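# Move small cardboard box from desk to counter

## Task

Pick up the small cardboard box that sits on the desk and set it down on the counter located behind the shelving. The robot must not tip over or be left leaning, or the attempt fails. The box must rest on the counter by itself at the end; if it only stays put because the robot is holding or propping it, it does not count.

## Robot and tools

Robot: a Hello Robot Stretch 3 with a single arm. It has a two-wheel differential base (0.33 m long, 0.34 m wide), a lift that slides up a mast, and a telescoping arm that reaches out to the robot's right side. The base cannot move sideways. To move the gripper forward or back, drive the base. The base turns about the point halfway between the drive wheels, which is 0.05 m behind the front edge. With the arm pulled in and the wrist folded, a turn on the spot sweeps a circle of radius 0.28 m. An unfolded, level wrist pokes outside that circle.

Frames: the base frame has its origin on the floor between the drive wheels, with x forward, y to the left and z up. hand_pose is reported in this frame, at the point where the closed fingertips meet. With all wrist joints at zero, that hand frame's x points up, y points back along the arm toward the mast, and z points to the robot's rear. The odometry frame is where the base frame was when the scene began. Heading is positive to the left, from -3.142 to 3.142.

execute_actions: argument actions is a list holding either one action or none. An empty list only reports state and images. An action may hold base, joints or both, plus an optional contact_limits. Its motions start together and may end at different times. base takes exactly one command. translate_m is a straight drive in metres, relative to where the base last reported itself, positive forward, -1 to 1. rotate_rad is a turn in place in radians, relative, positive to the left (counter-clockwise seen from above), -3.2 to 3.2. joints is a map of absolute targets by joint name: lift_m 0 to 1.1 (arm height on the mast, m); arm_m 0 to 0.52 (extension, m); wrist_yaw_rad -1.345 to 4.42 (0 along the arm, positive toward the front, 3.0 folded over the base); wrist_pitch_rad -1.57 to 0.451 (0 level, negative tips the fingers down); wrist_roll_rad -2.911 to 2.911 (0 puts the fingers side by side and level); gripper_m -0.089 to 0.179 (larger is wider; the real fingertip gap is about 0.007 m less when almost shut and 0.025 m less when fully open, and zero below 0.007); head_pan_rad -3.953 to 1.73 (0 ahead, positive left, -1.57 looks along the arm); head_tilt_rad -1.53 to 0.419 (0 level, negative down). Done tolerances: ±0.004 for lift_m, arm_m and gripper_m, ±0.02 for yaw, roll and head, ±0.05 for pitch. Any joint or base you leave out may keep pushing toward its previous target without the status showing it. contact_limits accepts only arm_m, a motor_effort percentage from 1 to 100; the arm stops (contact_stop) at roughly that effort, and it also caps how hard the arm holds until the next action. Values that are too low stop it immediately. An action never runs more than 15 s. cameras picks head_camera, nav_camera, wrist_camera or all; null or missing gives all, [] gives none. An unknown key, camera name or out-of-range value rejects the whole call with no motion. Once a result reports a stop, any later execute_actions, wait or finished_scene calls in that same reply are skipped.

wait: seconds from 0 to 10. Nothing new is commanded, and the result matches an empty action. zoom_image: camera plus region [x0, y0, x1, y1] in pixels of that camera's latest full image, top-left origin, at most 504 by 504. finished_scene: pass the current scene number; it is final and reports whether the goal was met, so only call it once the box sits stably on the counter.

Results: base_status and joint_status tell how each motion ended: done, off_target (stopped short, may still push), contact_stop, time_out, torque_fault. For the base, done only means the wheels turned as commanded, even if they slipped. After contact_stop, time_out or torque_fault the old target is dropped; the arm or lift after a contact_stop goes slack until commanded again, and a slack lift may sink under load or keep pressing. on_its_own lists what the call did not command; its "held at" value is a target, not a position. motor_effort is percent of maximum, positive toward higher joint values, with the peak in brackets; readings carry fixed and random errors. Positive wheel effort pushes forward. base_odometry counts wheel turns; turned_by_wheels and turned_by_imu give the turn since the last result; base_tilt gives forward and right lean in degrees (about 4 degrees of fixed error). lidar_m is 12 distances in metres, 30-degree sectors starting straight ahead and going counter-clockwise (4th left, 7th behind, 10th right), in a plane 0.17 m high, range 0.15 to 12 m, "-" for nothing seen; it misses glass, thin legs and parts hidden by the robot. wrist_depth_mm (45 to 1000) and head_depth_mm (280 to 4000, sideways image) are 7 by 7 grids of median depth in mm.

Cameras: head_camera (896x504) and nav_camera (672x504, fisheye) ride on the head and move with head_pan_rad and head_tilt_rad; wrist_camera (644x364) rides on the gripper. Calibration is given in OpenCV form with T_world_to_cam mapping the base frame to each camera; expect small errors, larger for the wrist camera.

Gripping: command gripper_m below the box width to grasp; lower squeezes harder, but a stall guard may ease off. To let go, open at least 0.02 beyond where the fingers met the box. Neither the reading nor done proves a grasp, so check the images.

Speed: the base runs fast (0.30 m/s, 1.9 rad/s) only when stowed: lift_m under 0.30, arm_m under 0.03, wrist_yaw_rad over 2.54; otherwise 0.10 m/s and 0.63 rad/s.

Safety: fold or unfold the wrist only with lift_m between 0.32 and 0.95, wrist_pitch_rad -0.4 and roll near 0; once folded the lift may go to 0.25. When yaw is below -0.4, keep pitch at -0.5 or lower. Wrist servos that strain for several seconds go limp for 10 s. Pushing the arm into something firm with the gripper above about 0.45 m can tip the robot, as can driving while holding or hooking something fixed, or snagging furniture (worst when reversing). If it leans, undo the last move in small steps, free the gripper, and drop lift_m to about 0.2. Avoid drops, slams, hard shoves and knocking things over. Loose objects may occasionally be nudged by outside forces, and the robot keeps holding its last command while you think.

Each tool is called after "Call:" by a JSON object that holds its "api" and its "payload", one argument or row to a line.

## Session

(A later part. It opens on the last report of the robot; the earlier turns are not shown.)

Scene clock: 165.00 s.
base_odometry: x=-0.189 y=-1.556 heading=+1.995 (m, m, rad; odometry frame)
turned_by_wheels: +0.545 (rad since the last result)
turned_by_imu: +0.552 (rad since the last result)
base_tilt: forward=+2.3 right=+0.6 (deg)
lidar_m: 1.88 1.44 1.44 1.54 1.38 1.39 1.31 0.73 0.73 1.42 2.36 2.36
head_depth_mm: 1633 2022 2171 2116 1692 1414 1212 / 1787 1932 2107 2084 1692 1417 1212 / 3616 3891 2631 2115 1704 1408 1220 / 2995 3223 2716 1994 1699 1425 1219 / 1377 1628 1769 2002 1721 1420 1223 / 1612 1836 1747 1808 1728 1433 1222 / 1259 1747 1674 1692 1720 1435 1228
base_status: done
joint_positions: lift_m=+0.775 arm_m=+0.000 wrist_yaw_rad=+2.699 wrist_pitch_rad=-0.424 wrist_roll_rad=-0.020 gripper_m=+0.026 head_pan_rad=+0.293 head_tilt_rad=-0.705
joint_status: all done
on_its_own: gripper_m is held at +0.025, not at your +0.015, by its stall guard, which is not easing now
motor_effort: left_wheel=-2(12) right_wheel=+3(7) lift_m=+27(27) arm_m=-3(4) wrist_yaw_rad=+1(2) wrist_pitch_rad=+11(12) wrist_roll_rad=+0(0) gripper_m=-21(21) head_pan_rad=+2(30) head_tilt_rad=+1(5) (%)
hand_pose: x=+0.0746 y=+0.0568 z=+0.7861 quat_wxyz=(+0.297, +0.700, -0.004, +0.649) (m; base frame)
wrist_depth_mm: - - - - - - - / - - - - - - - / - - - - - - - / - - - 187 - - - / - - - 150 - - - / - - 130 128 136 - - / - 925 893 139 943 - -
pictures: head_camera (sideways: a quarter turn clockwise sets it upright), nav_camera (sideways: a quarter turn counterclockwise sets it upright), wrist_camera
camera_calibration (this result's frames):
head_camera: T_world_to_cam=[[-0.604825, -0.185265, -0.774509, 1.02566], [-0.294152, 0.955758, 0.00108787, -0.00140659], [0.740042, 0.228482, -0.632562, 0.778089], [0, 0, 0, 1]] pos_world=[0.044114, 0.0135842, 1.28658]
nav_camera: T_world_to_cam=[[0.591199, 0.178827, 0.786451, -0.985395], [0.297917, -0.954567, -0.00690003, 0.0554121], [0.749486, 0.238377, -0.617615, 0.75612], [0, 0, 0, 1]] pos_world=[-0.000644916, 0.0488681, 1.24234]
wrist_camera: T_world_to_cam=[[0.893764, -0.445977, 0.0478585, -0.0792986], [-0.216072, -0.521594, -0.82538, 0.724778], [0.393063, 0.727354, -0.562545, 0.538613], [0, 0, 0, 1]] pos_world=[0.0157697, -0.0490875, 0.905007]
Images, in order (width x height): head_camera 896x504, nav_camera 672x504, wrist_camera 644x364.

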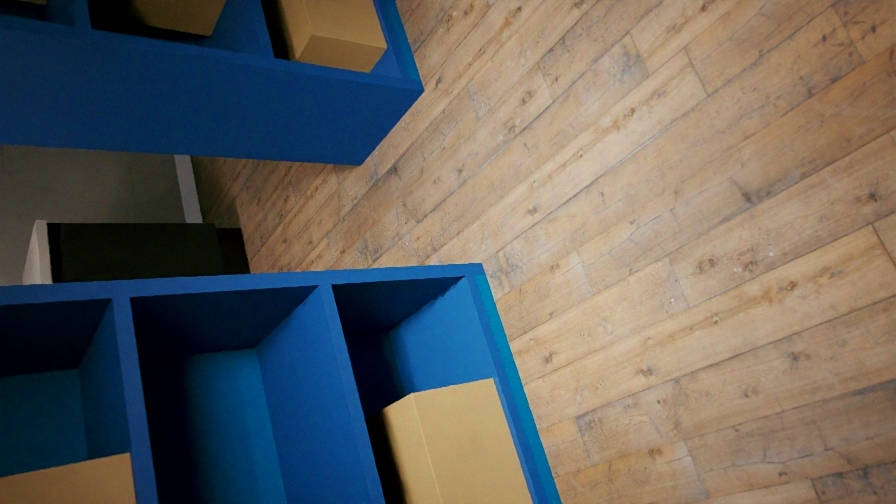

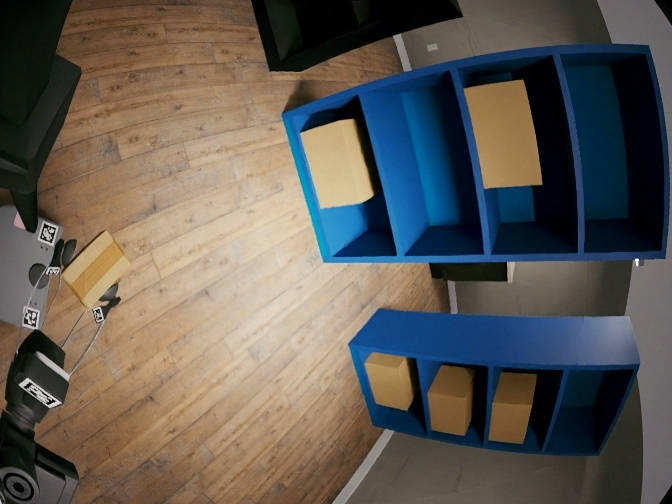

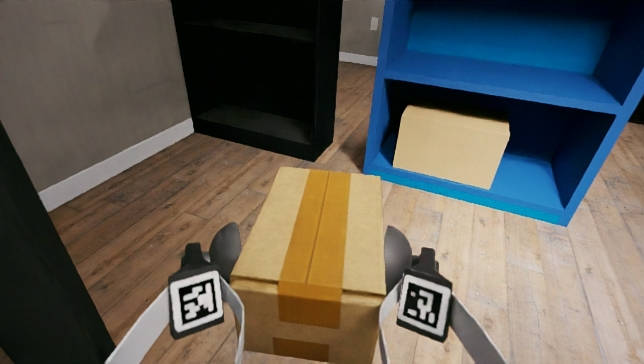

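Call:
{"api": "execute_actions", "payload": {
  "actions": [
    {"base": {"translate_m": 0.42}, "joints": {"lift_m": 0.29, "head_pan_rad": 0.35, "head_tilt_rad": -0.8}}
  ],
  "cameras": ["head_camera", "nav_camera"]
}}

Scene clock: 179.73 s.
base_odometry: x=-0.362 y=-1.173 heading=+1.994 (m, m, rad; odometry frame)
turned_by_wheels: +0.000 (rad since the last result)
turned_by_imu: +0.004 (rad since the last result)
base_tilt: forward=+2.1 right=+0.5 (deg)
lidar_m: 1.46 1.12 1.13 1.39 1.65 1.66 1.66 1.06 1.50 1.43 2.08 2.11
head_depth_mm: 1295 1438 1638 1843 1556 1336 1176 / 1498 1639 1823 1851 1569 1340 1175 / 3294 3229 2401 1910 1587 1349 1180 / 2596 2861 2428 1908 1576 1347 1179 / 2378 1211 1357 1655 1589 1358 1186 / 1066 1493 1421 1800 1580 1361 1188 / 1165 1466 1422 1423 1525 1355 1191
base_status: done
joint_positions: lift_m=+0.290 arm_m=+0.000 wrist_yaw_rad=+2.699 wrist_pitch_rad=-0.424 wrist_roll_rad=-0.020 gripper_m=+0.026 head_pan_rad=+0.343 head_tilt_rad=-0.791
joint_status: all done
on_its_own: gripper_m is held at +0.025, not at your +0.015, by its stall guard, which is not easing now
motor_effort: left_wheel=-4(9) right_wheel=+3(5) lift_m=+21(23) arm_m=-3(3) wrist_yaw_rad=+2(1) wrist_pitch_rad=+12(12) wrist_roll_rad=+0(0) gripper_m=-21(22) head_pan_rad=+2(8) head_tilt_rad=-4(11) (%)
hand_pose: x=+0.0746 y=+0.0568 z=+0.3014 quat_wxyz=(+0.297, +0.700, -0.003, +0.649) (m; base frame)
wrist_depth_mm: - - - - - - - / - - - - - - - / 906 939 950 - - - - / 718 722 744 185 774 793 816 / 594 597 600 151 634 642 644 / - 505 130 128 136 536 541 / - - 144 138 442 468 471
pictures: head_camera (sideways: a quarter turn clockwise sets it upright), nav_camera (sideways: a quarter turn counterclockwise sets it upright)
camera_calibration (this result's frames):
head_camera: T_world_to_cam=[[-0.655079, -0.236787, -0.717498, 0.951664], [-0.341462, 0.939894, 0.00157472, -0.00175167], [0.673999, 0.24603, -0.696559, 0.861735], [0, 0, 0, 1]] pos_world=[0.0420084, 0.0149756, 1.28307]
nav_camera: T_world_to_cam=[[0.642807, 0.230038, 0.730672, -0.913008], [0.34468, -0.938689, -0.00770365, 0.0561723], [0.684101, 0.2568, -0.682685, 0.841161], [0, 0, 0, 1]] pos_world=[-0.0079133, 0.0467444, 1.24179]
Images, in order (width x height): head_camera 896x504, nav_camera 672x504.

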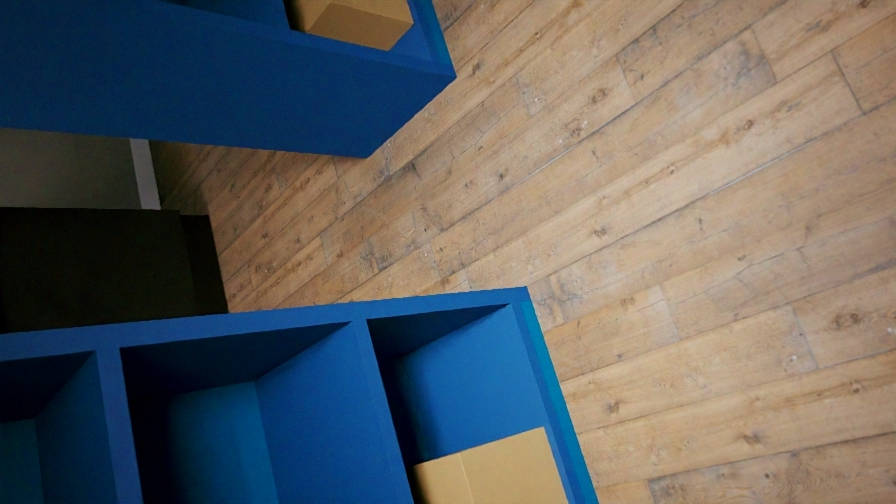

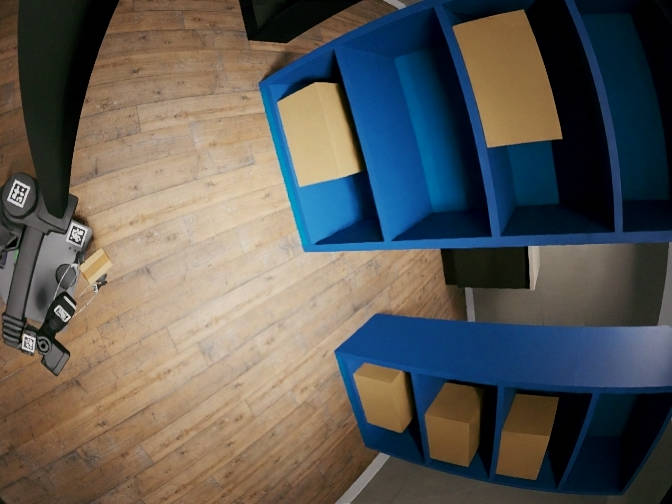

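Call:
{"api": "execute_actions", "payload": {
  "actions": [
    {"base": {"translate_m": 0.93}, "joints": {"head_pan_rad": 0.7, "head_tilt_rad": -1.0}}
  ],
  "cameras": ["head_camera", "nav_camera"]
}}

Scene clock: 192.80 s.
base_odometry: x=-0.744 y=-0.325 heading=+1.994 (m, m, rad; odometry frame)
turned_by_wheels: +0.000 (rad since the last result)
turned_by_imu: +0.007 (rad since the last result)
base_tilt: forward=+2.1 right=+0.7 (deg)
lidar_m: 0.53 0.81 0.48 0.49 0.99 2.26 1.95 1.92 1.76 1.63 1.50 0.75
head_depth_mm: 1958 2065 1014 1047 1074 1223 1116 / 1893 2128 1823 1543 1367 1245 1111 / 1873 2123 1839 1595 1390 1240 1120 / 1868 2132 1841 1583 1390 1243 1120 / 1848 2126 1864 1602 1396 1249 1128 / 1851 2124 1857 1343 1279 1234 1132 / 1844 2018 908 876 904 1214 1131
base_status: done
joint_positions: lift_m=+0.290 arm_m=+0.000 wrist_yaw_rad=+2.699 wrist_pitch_rad=-0.424 wrist_roll_rad=-0.020 gripper_m=+0.026 head_pan_rad=+0.693 head_tilt_rad=-0.988
joint_status: all done
on_its_own: gripper_m is held at +0.025, not at your +0.015, by its stall guard, which is not easing now
motor_effort: left_wheel=-3(10) right_wheel=+3(6) lift_m=+21(21) arm_m=-3(3) wrist_yaw_rad=+0(1) wrist_pitch_rad=+12(12) wrist_roll_rad=+0(1) gripper_m=-21(21) head_pan_rad=+2(19) head_tilt_rad=-5(15) (%)
hand_pose: x=+0.0745 y=+0.0568 z=+0.3014 quat_wxyz=(+0.297, +0.700, -0.003, +0.649) (m; base frame)
wrist_depth_mm: 639 667 508 721 - - - / 710 713 575 775 - - - / 781 722 617 867 - - 919 / 721 695 645 187 780 793 668 / 592 593 604 150 628 634 602 / - 507 129 128 136 534 528 / - - 143 139 440 462 466
pictures: head_camera (sideways: a quarter turn clockwise sets it upright), nav_camera (sideways: a quarter turn counterclockwise sets it upright)
camera_calibration (this result's frames):
head_camera: T_world_to_cam=[[-0.632076, -0.528493, -0.566723, 0.755066], [-0.64284, 0.765996, 0.00264737, -0.00130919], [0.432709, 0.365986, -0.823904, 1.0288], [0, 0, 0, 1]] pos_world=[0.031247, 0.0235238, 1.27555]
nav_camera: T_world_to_cam=[[0.625061, 0.519768, 0.582356, -0.71964], [0.644472, -0.764571, -0.00933185, 0.0564611], [0.440402, 0.381145, -0.81288, 1.01195], [0, 0, 0, 1]] pos_world=[-0.0322359, 0.0315129, 1.24221]
Images, in order (width x height): head_camera 896x504, nav_camera 672x504.

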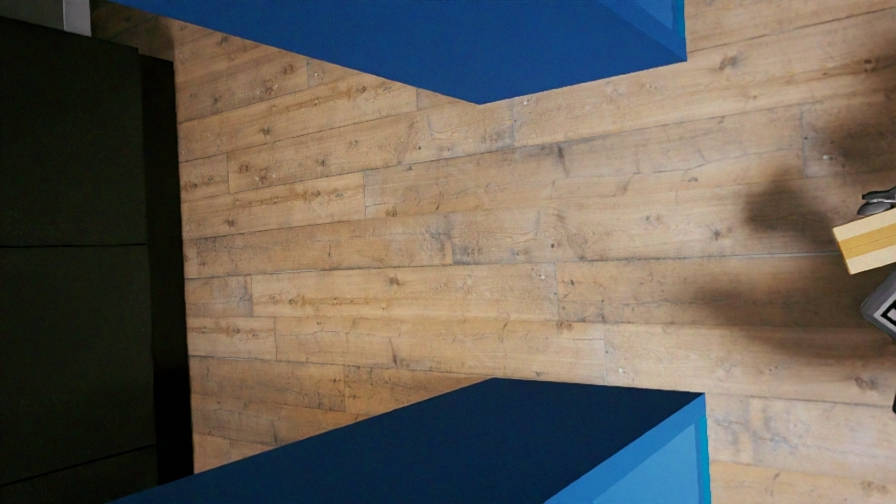

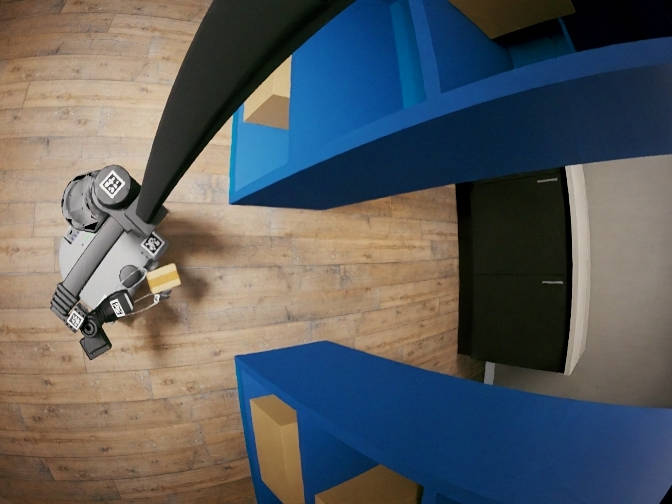

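Call:
{"api": "execute_actions", "payload": {
  "actions": [
    {"base": {"rotate_rad": 0.70}, "joints": {"head_pan_rad": 0.0, "head_tilt_rad": -1.0}}
  ],
  "cameras": ["head_camera", "nav_camera"]
}}

Scene clock: 204.60 s.
base_odometry: x=-0.744 y=-0.325 heading=+2.694 (m, m, rad; odometry frame)
turned_by_wheels: +0.700 (rad since the last result)
turned_by_imu: +0.706 (rad since the last result)
base_tilt: forward=+2.2 right=+0.6 (deg)
lidar_m: 1.97 0.48 0.73 1.50 2.33 1.92 1.76 1.78 1.56 1.50 0.67 0.53
head_depth_mm: 1937 2108 1043 1069 1092 1208 1116 / 1880 2136 1833 1550 1375 1239 1116 / 1868 2124 1832 1587 1390 1240 1121 / 1871 2122 1841 1591 1396 1250 1135 / 1858 2145 1853 1586 1408 1246 1127 / 1849 2128 1842 1288 1236 1214 1127 / 1838 959 875 851 893 1217 1138
base_status: done
joint_positions: lift_m=+0.290 arm_m=+0.000 wrist_yaw_rad=+2.699 wrist_pitch_rad=-0.424 wrist_roll_rad=-0.020 gripper_m=+0.026 head_pan_rad=+0.007 head_tilt_rad=-0.988
joint_status: all done
on_its_own: gripper_m is held at +0.025, not at your +0.015, by its stall guard, which is not easing now
motor_effort: left_wheel=-3(13) right_wheel=+3(8) lift_m=+21(20) arm_m=-3(3) wrist_yaw_rad=+1(0) wrist_pitch_rad=+12(12) wrist_roll_rad=+0(0) gripper_m=-21(21) head_pan_rad=-3(31) head_tilt_rad=-4(4) (%)
hand_pose: x=+0.0745 y=+0.0568 z=+0.3014 quat_wxyz=(+0.297, +0.700, -0.003, +0.649) (m; base frame)
wrist_depth_mm: - - - 801 766 429 511 / - - - 856 795 475 579 / 912 917 937 880 779 542 684 / 716 734 739 186 605 625 763 / 598 600 596 150 605 645 636 / - 503 129 128 136 537 545 / - - 144 138 440 462 465
pictures: head_camera (sideways: a quarter turn clockwise sets it upright), nav_camera (sideways: a quarter turn counterclockwise sets it upright)
camera_calibration (this result's frames):
head_camera: T_world_to_cam=[[-0.823911, -0.00855936, -0.566654, 0.756146], [-0.0122089, 0.999922, 0.00264781, -0.00515662], [0.566587, 0.00909981, -0.823952, 1.02805], [0, 0, 0, 1]] pos_world=[0.0404573, 0.00227333, 1.27555]
nav_camera: T_world_to_cam=[[0.812959, 0.00625202, 0.582288, -0.720697], [0.0143738, -0.999853, -0.00933247, 0.0603055], [0.582144, 0.0159566, -0.812929, 1.01115], [0, 0, 0, 1]] pos_world=[-0.00360734, 0.0486679, 1.24221]
Images, in order (width x height): head_camera 896x504, nav_camera 672x504.

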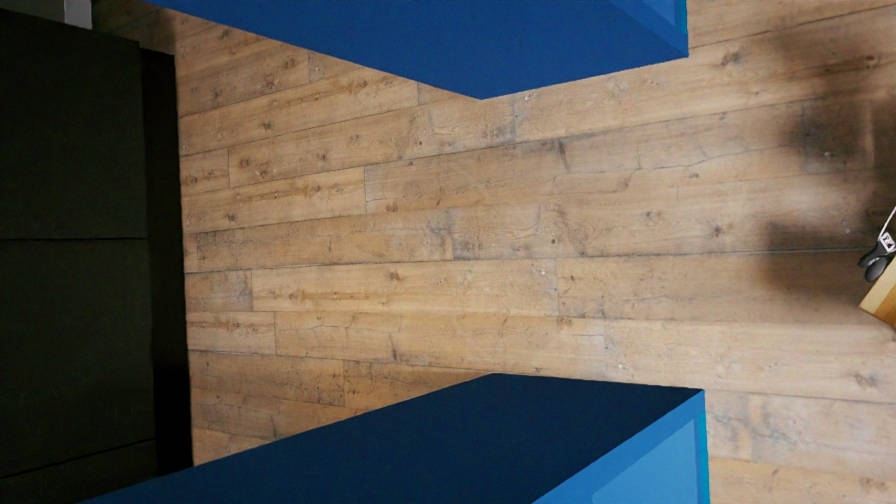

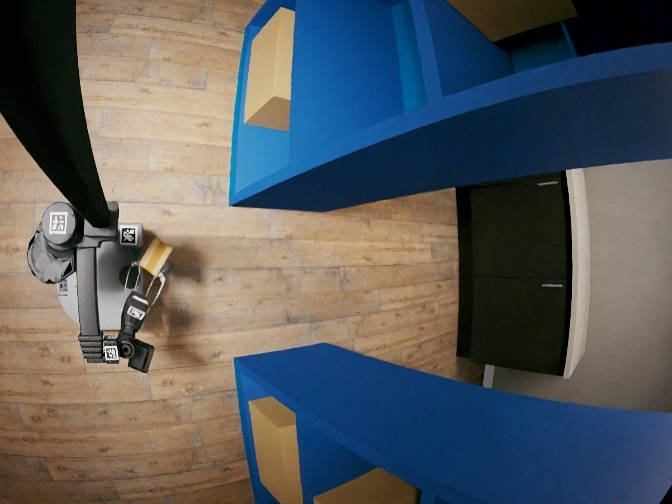

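Call:
{"api": "execute_actions", "payload": {
  "actions": [
    {"base": {"translate_m": 1.0}, "joints": {"head_pan_rad": 0.0, "head_tilt_rad": -0.6}}
  ],
  "cameras": ["head_camera", "nav_camera"]
}}

Scene clock: 217.23 s.
base_odometry: x=-1.646 y=+0.108 heading=+2.694 (m, m, rad; odometry frame)
turned_by_wheels: +0.000 (rad since the last result)
turned_by_imu: +0.008 (rad since the last result)
base_tilt: forward=+2.2 right=+0.4 (deg)
lidar_m: 0.98 1.01 1.37 0.54 0.34 0.38 2.74 0.48 0.36 0.52 1.55 1.02
head_depth_mm: 1346 1450 1038 1110 1265 1438 1278 / 1337 1444 1036 1101 1260 1448 1272 / 1335 1445 1027 1108 1250 1455 1284 / 1331 1441 1033 1097 1258 1458 1285 / 1329 1439 1049 1096 1246 1452 1287 / 1319 1431 1061 1094 1243 1463 1292 / 1319 1426 1062 1090 1233 1433 1300
base_status: done
joint_positions: lift_m=+0.290 arm_m=+0.000 wrist_yaw_rad=+2.699 wrist_pitch_rad=-0.424 wrist_roll_rad=-0.020 gripper_m=+0.026 head_pan_rad=+0.007 head_tilt_rad=-0.605
joint_status: all done
on_its_own: gripper_m is held at +0.025, not at your +0.015, by its stall guard, which is not easing now
motor_effort: left_wheel=-3(10) right_wheel=+2(8) lift_m=+20(20) arm_m=-3(3) wrist_yaw_rad=+1(1) wrist_pitch_rad=+12(12) wrist_roll_rad=+0(0) gripper_m=-21(22) head_pan_rad=-3(4) head_tilt_rad=+1(17) (%)
hand_pose: x=+0.0745 y=+0.0568 z=+0.3014 quat_wxyz=(+0.297, +0.700, -0.003, +0.649) (m; base frame)
wrist_depth_mm: 676 - - - - 942 769 / 600 - - - - - 790 / 533 926 961 - - - 861 / 517 722 733 187 787 775 800 / 519 594 595 151 625 642 645 / - 502 130 128 136 540 541 / - - 144 138 440 462 471
pictures: head_camera (sideways: a quarter turn clockwise sets it upright), nav_camera (sideways: a quarter turn counterclockwise sets it upright)
camera_calibration (this result's frames):
head_camera: T_world_to_cam=[[-0.552322, -0.00659088, -0.833605, 1.10238], [-0.012705, 0.999919, 0.000512139, -0.00237398], [0.833534, 0.0108738, -0.552361, 0.673183], [0, 0, 0, 1]] pos_world=[0.0477192, 0.00231938, 1.29079]
nav_camera: T_world_to_cam=[[0.53632, 0.00425001, 0.844004, -1.06009], [0.0172119, -0.999834, -0.00590256, 0.0558267], [0.843839, 0.0176926, -0.536304, 0.649762], [0, 0, 0, 1]] pos_world=[0.0192936, 0.0488269, 1.24352]
Images, in order (width x height): head_camera 896x504, nav_camera 672x504.

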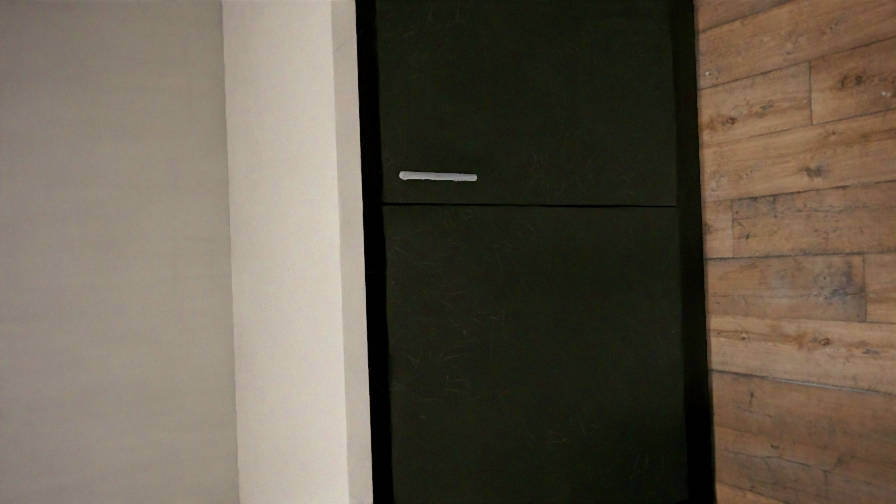

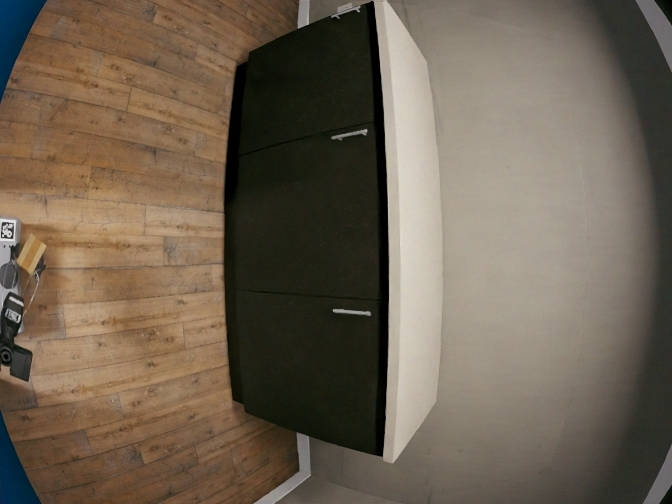

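Call:
{"api": "execute_actions", "payload": {
  "actions": [
    {"base": {"translate_m": 0.38}, "joints": {"lift_m": 0.80, "wrist_yaw_rad": 1.2, "head_pan_rad": -0.5, "head_tilt_rad": -0.7}}
  ],
  "cameras": ["nav_camera", "wrist_camera"]
}}

Scene clock: 228.23 s.
base_odometry: x=-1.988 y=+0.272 heading=+2.694 (m, m, rad; odometry frame)
turned_by_wheels: +0.000 (rad since the last result)
turned_by_imu: +0.004 (rad since the last result)
base_tilt: forward=+2.1 right=+0.8 (deg)
lidar_m: 0.60 0.62 0.84 2.26 0.73 0.58 3.10 0.62 0.73 1.49 0.85 0.62
head_depth_mm: 1388 1584 922 1994 1701 1423 450 / 1310 1468 859 938 1123 1283 450 / 1232 1333 839 862 1016 1233 1226 / 1165 1223 844 800 928 1099 1234 / 1105 1186 852 733 850 995 1208 / 1055 1125 854 688 777 910 1083 / 1004 1082 862 663 730 837 980
base_status: done
joint_positions: lift_m=+0.800 arm_m=+0.000 wrist_yaw_rad=+1.202 wrist_pitch_rad=-0.425 wrist_roll_rad=-0.020 gripper_m=+0.026 head_pan_rad=-0.493 head_tilt_rad=-0.692
joint_status: all done
on_its_own: gripper_m is held at +0.025, not at your +0.015, by its stall guard, which is not easing now
motor_effort: left_wheel=-3(11) right_wheel=+2(8) lift_m=+27(28) arm_m=-3(3) wrist_yaw_rad=-1(4) wrist_pitch_rad=+12(12) wrist_roll_rad=+1(0) gripper_m=-21(22) head_pan_rad=-3(24) head_tilt_rad=-3(10) (%)
hand_pose: x=+0.1871 y=-0.2260 z=+0.8109 quat_wxyz=(+0.660, +0.511, -0.479, +0.273) (m; base frame)
wrist_depth_mm: 394 424 463 515 570 - - / 422 451 501 555 619 - - / 451 485 547 606 693 - - / 484 532 594 187 777 - - / 522 576 603 151 - - - / 574 625 129 128 136 - - / 626 677 803 138 953 - -
pictures: nav_camera (sideways: a quarter turn counterclockwise sets it upright), wrist_camera
camera_calibration (this result's frames):
nav_camera: T_world_to_cam=[[0.535135, -0.286906, 0.794553, -0.995615], [-0.464673, -0.885457, -0.00677135, 0.0598965], [0.705485, -0.365584, -0.607157, 0.742784], [0, 0, 0, 1]] pos_world=[0.036598, 0.0389373, 1.24246]
wrist_camera: T_world_to_cam=[[-0.378885, -0.924205, 0.0478746, -0.177164], [-0.536806, 0.17734, -0.824857, 0.839562], [0.753847, -0.338225, -0.56331, 0.406371], [0, 0, 0, 1]] pos_world=[0.0772162, -0.175178, 0.929914]
Images, in order (width x height): nav_camera 672x504, wrist_camera 644x364.

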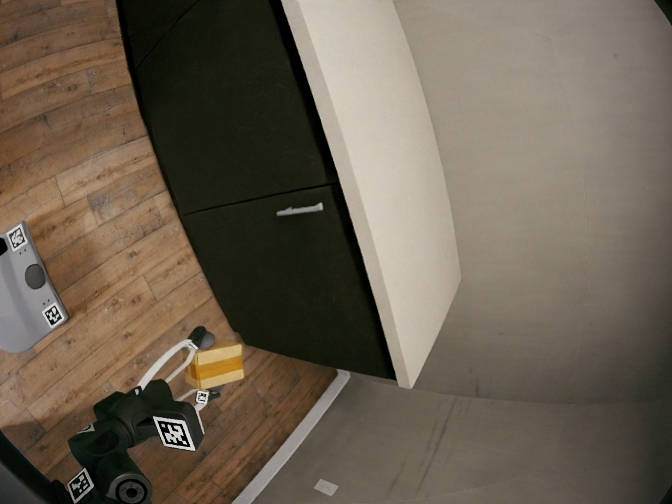

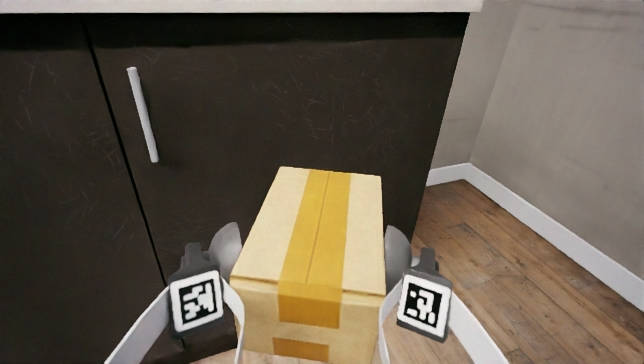

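Call:
{"api": "execute_actions", "payload": {
  "actions": [
    {"base": {"rotate_rad": 1.55}, "joints": {"lift_m": 0.985, "wrist_yaw_rad": 0.0, "arm_m": 0.12, "head_pan_rad": -1.45, "head_tilt_rad": -0.6}}
  ]
}}

Scene clock: 233.53 s.
base_odometry: x=-1.988 y=+0.272 heading=-2.039 (m, m, rad; odometry frame)
turned_by_wheels: +1.550 (rad since the last result)
turned_by_imu: +1.567 (rad since the last result)
base_tilt: forward=+2.3 right=+0.6 (deg)
lidar_m: 2.26 0.76 0.58 0.93 0.62 0.70 1.49 0.88 0.63 0.60 0.61 0.82
head_depth_mm: 988 1082 1138 - - 836 988 / 988 1083 1091 - - 847 997 / 997 1096 1065 751 750 855 1009 / 1004 1102 1041 724 749 864 1022 / 1009 1106 1048 727 760 875 1042 / 1019 1115 1055 729 761 885 1049 / 1026 1128 1067 736 768 896 1060
base_status: done
joint_positions: lift_m=+0.985 arm_m=+0.120 wrist_yaw_rad=+0.001 wrist_pitch_rad=-0.425 wrist_roll_rad=-0.020 gripper_m=+0.026 head_pan_rad=-1.443 head_tilt_rad=-0.606
joint_status: all done
on_its_own: gripper_m is held at +0.025, not at your +0.015, by its stall guard, which is not easing now
motor_effort: left_wheel=-2(12) right_wheel=+2(6) lift_m=+27(27) arm_m=+3(4) wrist_yaw_rad=-1(4) wrist_pitch_rad=+12(12) wrist_roll_rad=+0(0) gripper_m=-21(21) head_pan_rad=-4(31) head_tilt_rad=+2(8) (%)
hand_pose: x=-0.0212 y=-0.4882 z=+0.9959 quat_wxyz=(+0.698, +0.151, -0.684, -0.148) (m; base frame)
wrist_depth_mm: 720 718 711 747 743 761 758 / 627 653 660 705 736 769 805 / 451 465 471 491 508 514 536 / 357 357 370 187 387 394 401 / 292 295 298 151 313 317 325 / 325 330 130 128 136 358 364 / 370 376 387 139 404 410 417
pictures: head_camera (sideways: a quarter turn clockwise sets it upright), nav_camera (sideways: a quarter turn counterclockwise sets it upright), wrist_camera
camera_calibration (this result's frames):
head_camera: T_world_to_cam=[[-0.0732331, 0.548236, -0.833111, 1.09882], [0.991092, 0.133176, 0.000517328, -0.00850392], [0.111234, -0.825652, -0.553105, 0.678557], [0, 0, 0, 1]] pos_world=[0.0134194, -0.041026, 1.29075]
nav_camera: T_world_to_cam=[[0.068981, -0.532642, 0.843525, -1.05662], [-0.990465, -0.137635, -0.00591177, 0.0619855], [0.119247, -0.835075, -0.537057, 0.655162], [0, 0, 0, 1]] pos_world=[0.0561548, -0.00715839, 1.24351]
wrist_camera: T_world_to_cam=[[-0.998682, 0.0184956, 0.0478813, -0.0601843], [-0.0290795, 0.564818, -0.824703, 1.12661], [-0.0422976, -0.825008, -0.563536, 0.324553], [0, 0, 0, 1]] pos_world=[-0.0136161, -0.367455, 1.11489]
Images, in order (width x height): head_camera 896x504, nav_camera 672x504, wrist_camera 644x364.

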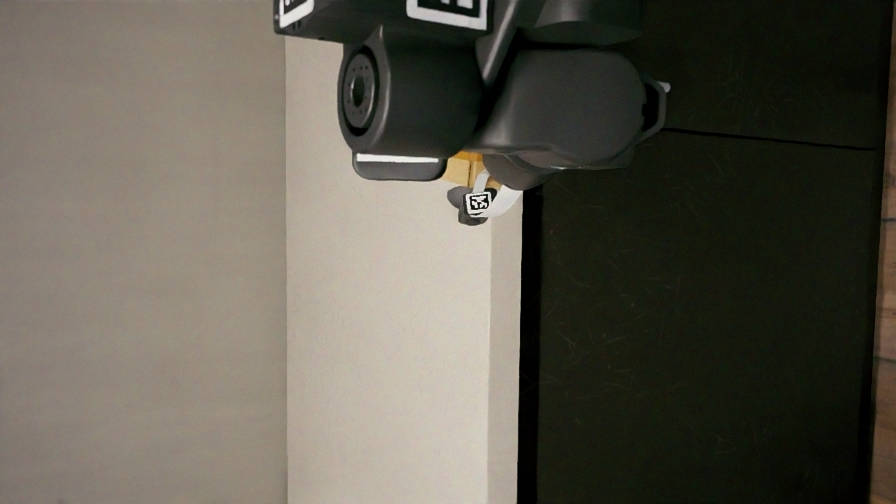

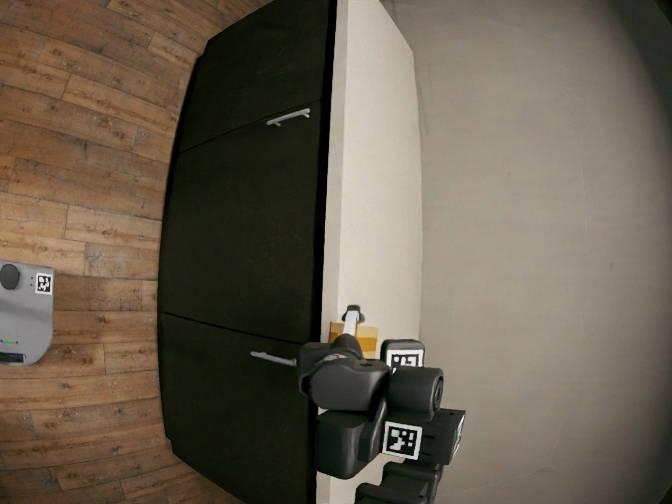

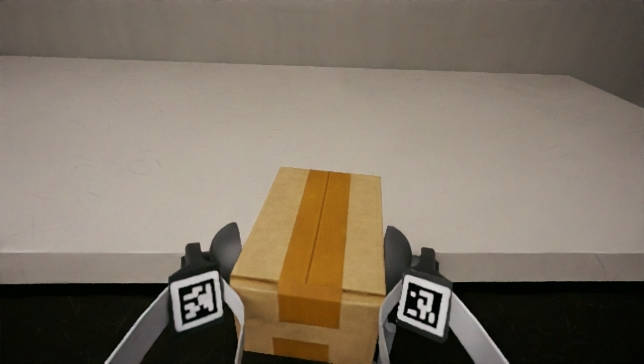

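Call:
{"api": "execute_actions", "payload": {
  "actions": [
    {"joints": {"lift_m": 0.95, "arm_m": 0.37}}
  ],
  "cameras": ["head_camera", "wrist_camera"]
}}

Scene clock: 240.77 s.
base_odometry: x=-1.988 y=+0.272 heading=-2.039 (m, m, rad; odometry frame)
turned_by_wheels: +0.000 (rad since the last result)
turned_by_imu: +0.001 (rad since the last result)
base_tilt: forward=+2.2 right=+0.5 (deg)
lidar_m: 2.26 0.76 0.58 0.93 0.62 0.70 1.49 0.88 0.63 0.60 0.61 0.82
head_depth_mm: 982 1061 - 711 727 838 989 / 991 1075 - 685 724 847 997 / 1000 1091 1061 691 741 854 1009 / 1007 1102 1033 725 748 866 1029 / 1012 1111 1048 728 755 873 1042 / 1019 1111 1052 732 764 882 1054 / 1026 1120 1060 733 771 892 1067
base_status: not commanded
joint_positions: lift_m=+0.950 arm_m=+0.370 wrist_yaw_rad=+0.000 wrist_pitch_rad=-0.425 wrist_roll_rad=-0.020 gripper_m=+0.026 head_pan_rad=-1.443 head_tilt_rad=-0.606
joint_status: all done
on_its_own: gripper_m is held at +0.025, not at your +0.015, by its stall guard, which is not easing now
motor_effort: left_wheel=-3(3) right_wheel=+3(3) lift_m=+21(29) arm_m=+4(3) wrist_yaw_rad=-1(2) wrist_pitch_rad=+12(12) wrist_roll_rad=+0(1) gripper_m=-21(22) head_pan_rad=-3(3) head_tilt_rad=+2(1) (%)
hand_pose: x=-0.0215 y=-0.7382 z=+0.9612 quat_wxyz=(+0.698, +0.151, -0.684, -0.148) (m; base frame)
wrist_depth_mm: 499 512 508 521 519 528 537 / 520 525 531 537 557 565 572 / 375 387 394 409 418 433 442 / 296 299 307 187 320 329 335 / 241 245 248 150 260 264 269 / 204 208 129 128 136 221 224 / 178 179 174 139 182 190 193
pictures: head_camera (sideways: a quarter turn clockwise sets it upright), wrist_camera
camera_calibration (this result's frames):
head_camera: T_world_to_cam=[[-0.0731674, 0.548235, -0.833118, 1.09882], [0.991108, 0.133059, 0.000517261, -0.00850393], [0.111138, -0.825672, -0.553096, 0.678545], [0, 0, 0, 1]] pos_world=[0.0134146, -0.041027, 1.29076]
wrist_camera: T_world_to_cam=[[-0.998661, 0.0195912, 0.0478837, -0.0533406], [-0.0284568, 0.564946, -0.824637, 1.23925], [-0.0432073, -0.824895, -0.563632, 0.0989377], [0, 0, 0, 1]] pos_world=[-0.0137294, -0.61745, 1.08025]
Images, in order (width x height): head_camera 896x504, wrist_camera 644x364.

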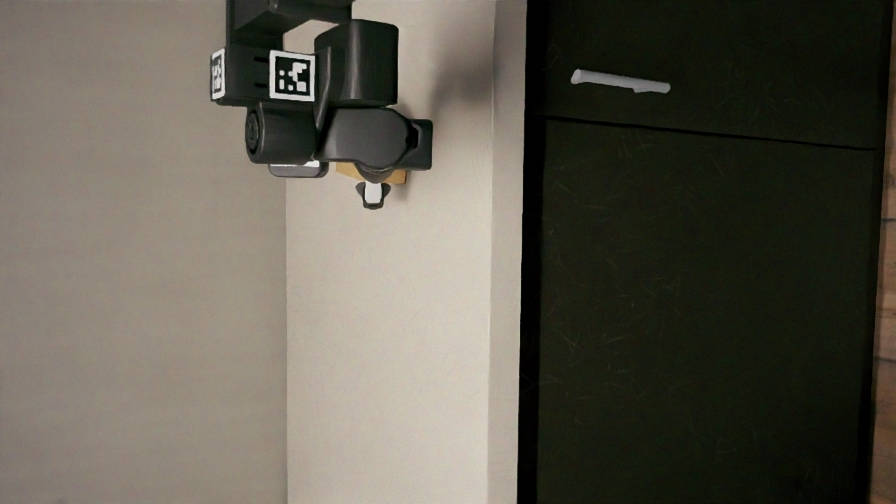

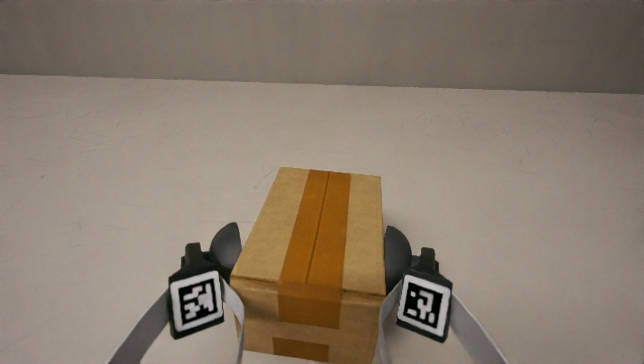

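Call:
{"api": "execute_actions", "payload": {
  "actions": [
    {"joints": {"lift_m": 0.928}}
  ],
  "cameras": ["wrist_camera"]
}}

Scene clock: 243.83 s.
base_odometry: x=-1.988 y=+0.272 heading=-2.039 (m, m, rad; odometry frame)
turned_by_wheels: +0.000 (rad since the last result)
turned_by_imu: +0.001 (rad since the last result)
base_tilt: forward=+2.2 right=+0.5 (deg)
lidar_m: 2.27 0.76 0.58 0.94 0.63 0.70 1.49 0.88 0.63 0.60 0.61 0.82
head_depth_mm: 985 1082 - 684 727 839 989 / 992 1088 - 686 722 848 998 / 1001 1093 1036 691 740 854 1013 / 1006 1100 1033 724 745 866 1023 / 1010 1111 1044 726 757 878 1041 / 1020 1114 1057 730 761 886 1053 / 1027 1132 1065 737 770 894 1065
base_status: not commanded
joint_positions: lift_m=+0.928 arm_m=+0.370 wrist_yaw_rad=+0.000 wrist_pitch_rad=-0.424 wrist_roll_rad=-0.020 gripper_m=+0.026 head_pan_rad=-1.443 head_tilt_rad=-0.606
joint_status: all done
on_its_own: gripper_m is held at +0.025, not at your +0.015, by its stall guard, which is not easing now
motor_effort: left_wheel=-3(3) right_wheel=+2(3) lift_m=+20(21) arm_m=+4(3) wrist_yaw_rad=+0(1) wrist_pitch_rad=+12(12) wrist_roll_rad=+0(0) gripper_m=-21(21) head_pan_rad=-3(3) head_tilt_rad=+1(2) (%)
hand_pose: x=-0.0215 y=-0.7383 z=+0.9395 quat_wxyz=(+0.698, +0.151, -0.684, -0.148) (m; base frame)
wrist_depth_mm: 502 507 505 526 523 529 534 / 454 475 490 521 535 553 558 / 331 336 350 359 366 381 391 / 259 263 268 185 282 287 295 / 212 215 217 150 228 231 237 / 180 183 129 128 136 194 197 / 156 157 152 139 159 167 169
pictures: wrist_camera
camera_calibration (this result's frames):
wrist_camera: T_world_to_cam=[[-0.998661, 0.0196449, 0.0478614, -0.0522372], [-0.0284519, 0.56411, -0.825209, 1.22131], [-0.0432103, -0.825466, -0.562796, 0.0853672], [0, 0, 0, 1]] pos_world=[-0.0137299, -0.617459, 1.05838]
Images, in order (width x height): wrist_camera 644x364.

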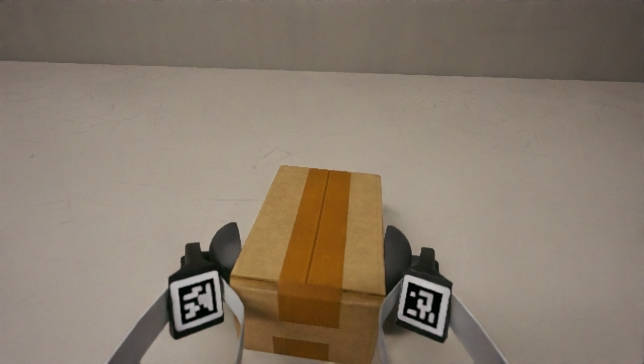

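The depths match the grasp height, so the box is touching the counter. Releasing.

Call:
{"api": "execute_actions", "payload": {
  "actions": [
    {"joints": {"gripper_m": 0.115}}
  ],
  "cameras": ["wrist_camera", "head_camera"]
}}

Scene clock: 246.70 s.
base_odometry: x=-1.988 y=+0.272 heading=-2.039 (m, m, rad; odometry frame)
turned_by_wheels: +0.000 (rad since the last result)
turned_by_imu: +0.001 (rad since the last result)
base_tilt: forward=+2.1 right=+0.6 (deg)
lidar_m: 2.26 0.76 0.58 0.93 0.63 0.70 1.49 0.88 0.63 0.60 0.61 0.82
head_depth_mm: 989 1083 - 684 725 839 988 / 994 1087 - 685 722 849 1002 / 994 1091 1034 690 741 856 1008 / 1005 1102 1033 722 749 862 1024 / 1011 1109 1045 727 754 875 1040 / 1015 1112 1051 732 762 881 1052 / 1025 1123 1065 739 770 894 1061
base_status: not commanded
joint_positions: lift_m=+0.928 arm_m=+0.370 wrist_yaw_rad=+0.000 wrist_pitch_rad=-0.424 wrist_roll_rad=-0.020 gripper_m=+0.115 head_pan_rad=-1.443 head_tilt_rad=-0.606
joint_status: all done
motor_effort: left_wheel=-3(3) right_wheel=+3(2) lift_m=+20(20) arm_m=+4(4) wrist_yaw_rad=+0(0) wrist_pitch_rad=+11(12) wrist_roll_rad=+0(0) gripper_m=+0(92) head_pan_rad=-3(3) head_tilt_rad=+1(2) (%)
hand_pose: x=-0.0215 y=-0.7384 z=+0.9396 quat_wxyz=(+0.698, +0.150, -0.684, -0.147) (m; base frame)
wrist_depth_mm: 501 512 513 510 523 531 538 / 453 474 494 515 535 549 561 / 331 338 349 356 372 382 395 / 260 263 269 185 280 288 294 / 213 220 212 150 228 232 237 / 180 187 134 128 184 195 197 / 160 154 153 139 161 163 169
pictures: head_camera (sideways: a quarter turn clockwise sets it upright), wrist_camera
camera_calibration (this result's frames):
head_camera: T_world_to_cam=[[-0.0731674, 0.548235, -0.833118, 1.09882], [0.991108, 0.133059, 0.000517261, -0.00850393], [0.111138, -0.825672, -0.553096, 0.678545], [0, 0, 0, 1]] pos_world=[0.0134146, -0.041027, 1.29076]
wrist_camera: T_world_to_cam=[[-0.998661, 0.0196705, 0.047853, -0.052215], [-0.0284541, 0.56366, -0.825517, 1.22141], [-0.0432111, -0.825773, -0.562346, 0.0847288], [0, 0, 0, 1]] pos_world=[-0.0137298, -0.617464, 1.05844]
Images, in order (width x height): head_camera 896x504, wrist_camera 644x364.

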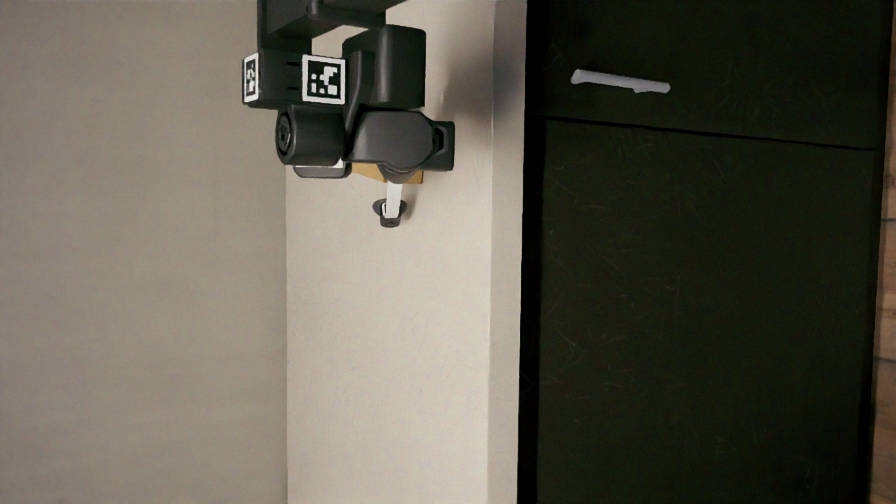

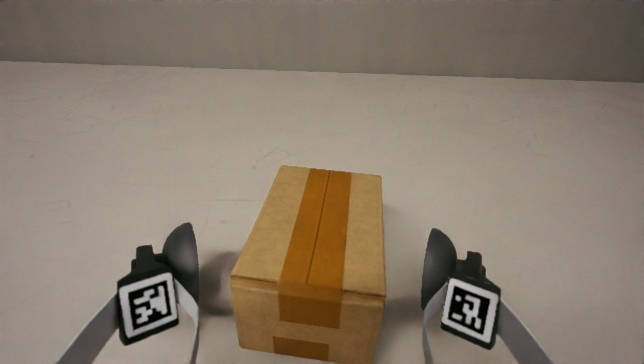

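Call:
{"api": "execute_actions", "payload": {
  "actions": [
    {"joints": {"lift_m": 0.99, "arm_m": 0.27}}
  ],
  "cameras": ["wrist_camera", "head_camera"]
}}

Scene clock: 249.90 s.
base_odometry: x=-1.988 y=+0.272 heading=-2.039 (m, m, rad; odometry frame)
turned_by_wheels: +0.000 (rad since the last result)
turned_by_imu: +0.001 (rad since the last result)
base_tilt: forward=+2.2 right=+0.6 (deg)
lidar_m: 2.27 0.76 0.58 0.93 0.63 0.70 1.49 0.88 0.62 0.60 0.61 0.82
head_depth_mm: 984 1052 - 684 726 835 985 / 997 1072 - 661 723 844 1000 / 995 1091 1033 690 739 853 1010 / 1001 1103 1038 723 746 866 1026 / 1007 1110 1045 727 753 873 1038 / 1016 1115 1053 729 763 885 1058 / 1022 1128 1069 734 768 890 1071
base_status: not commanded
joint_positions: lift_m=+0.990 arm_m=+0.270 wrist_yaw_rad=+0.000 wrist_pitch_rad=-0.422 wrist_roll_rad=-0.020 gripper_m=+0.115 head_pan_rad=-1.443 head_tilt_rad=-0.606
joint_status: all done
motor_effort: left_wheel=-3(3) right_wheel=+2(3) lift_m=+27(30) arm_m=-3(1) wrist_yaw_rad=-1(1) wrist_pitch_rad=+11(11) wrist_roll_rad=+0(0) gripper_m=+0(0) head_pan_rad=-3(3) head_tilt_rad=+1(1) (%)
hand_pose: x=-0.0215 y=-0.6391 z=+1.0015 quat_wxyz=(+0.698, +0.150, -0.684, -0.147) (m; base frame)
wrist_depth_mm: 592 589 599 611 609 623 628 / 609 621 637 649 651 672 679 / 462 477 487 503 520 536 557 / 363 372 376 310 397 407 414 / 299 307 310 250 325 326 334 / 254 261 260 258 268 273 276 / 222 216 225 228 230 227 238
pictures: head_camera (sideways: a quarter turn clockwise sets it upright), wrist_camera
camera_calibration (this result's frames):
head_camera: T_world_to_cam=[[-0.0731661, 0.548224, -0.833125, 1.09883], [0.991108, 0.133059, 0.000517184, -0.00850383], [0.111139, -0.825679, -0.553085, 0.678531], [0, 0, 0, 1]] pos_world=[0.0134146, -0.0410272, 1.29076]
wrist_camera: T_world_to_cam=[[-0.998661, 0.0197373, 0.0478248, -0.057061], [-0.0284544, 0.56249, -0.826314, 1.21663], [-0.0432102, -0.826568, -0.561175, 0.199869], [0, 0, 0, 1]] pos_world=[-0.0137297, -0.518011, 1.12021]
Images, in order (width x height): head_camera 896x504, wrist_camera 644x364.

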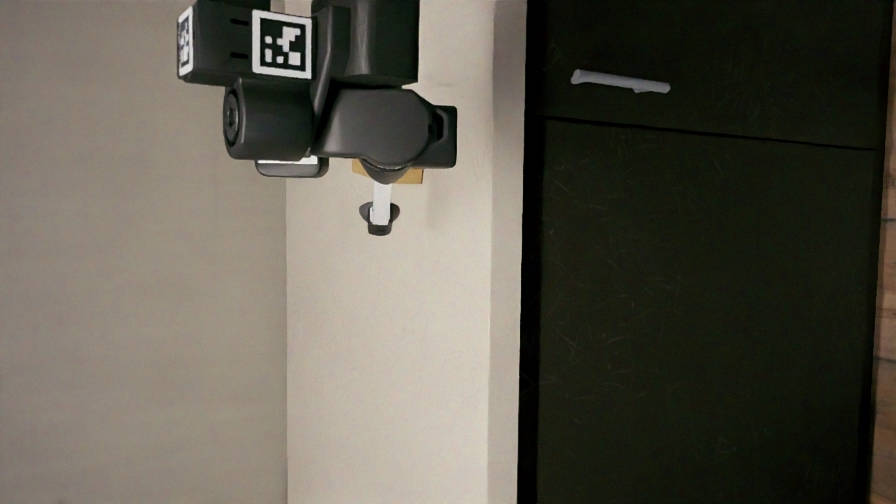

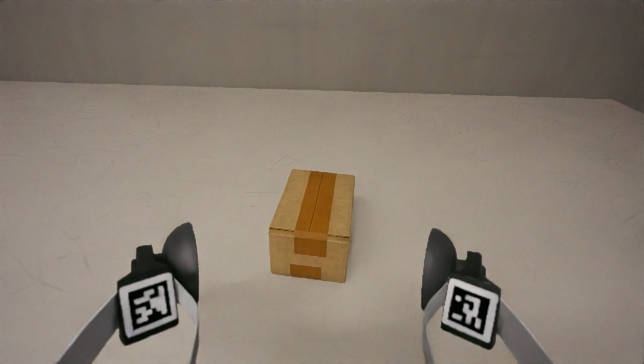

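The box rests on the counter, clear of the gripper.

Call:
{"api": "finished_scene", "payload": {
  "scene": 1
}}

The scene is finished: the task was done.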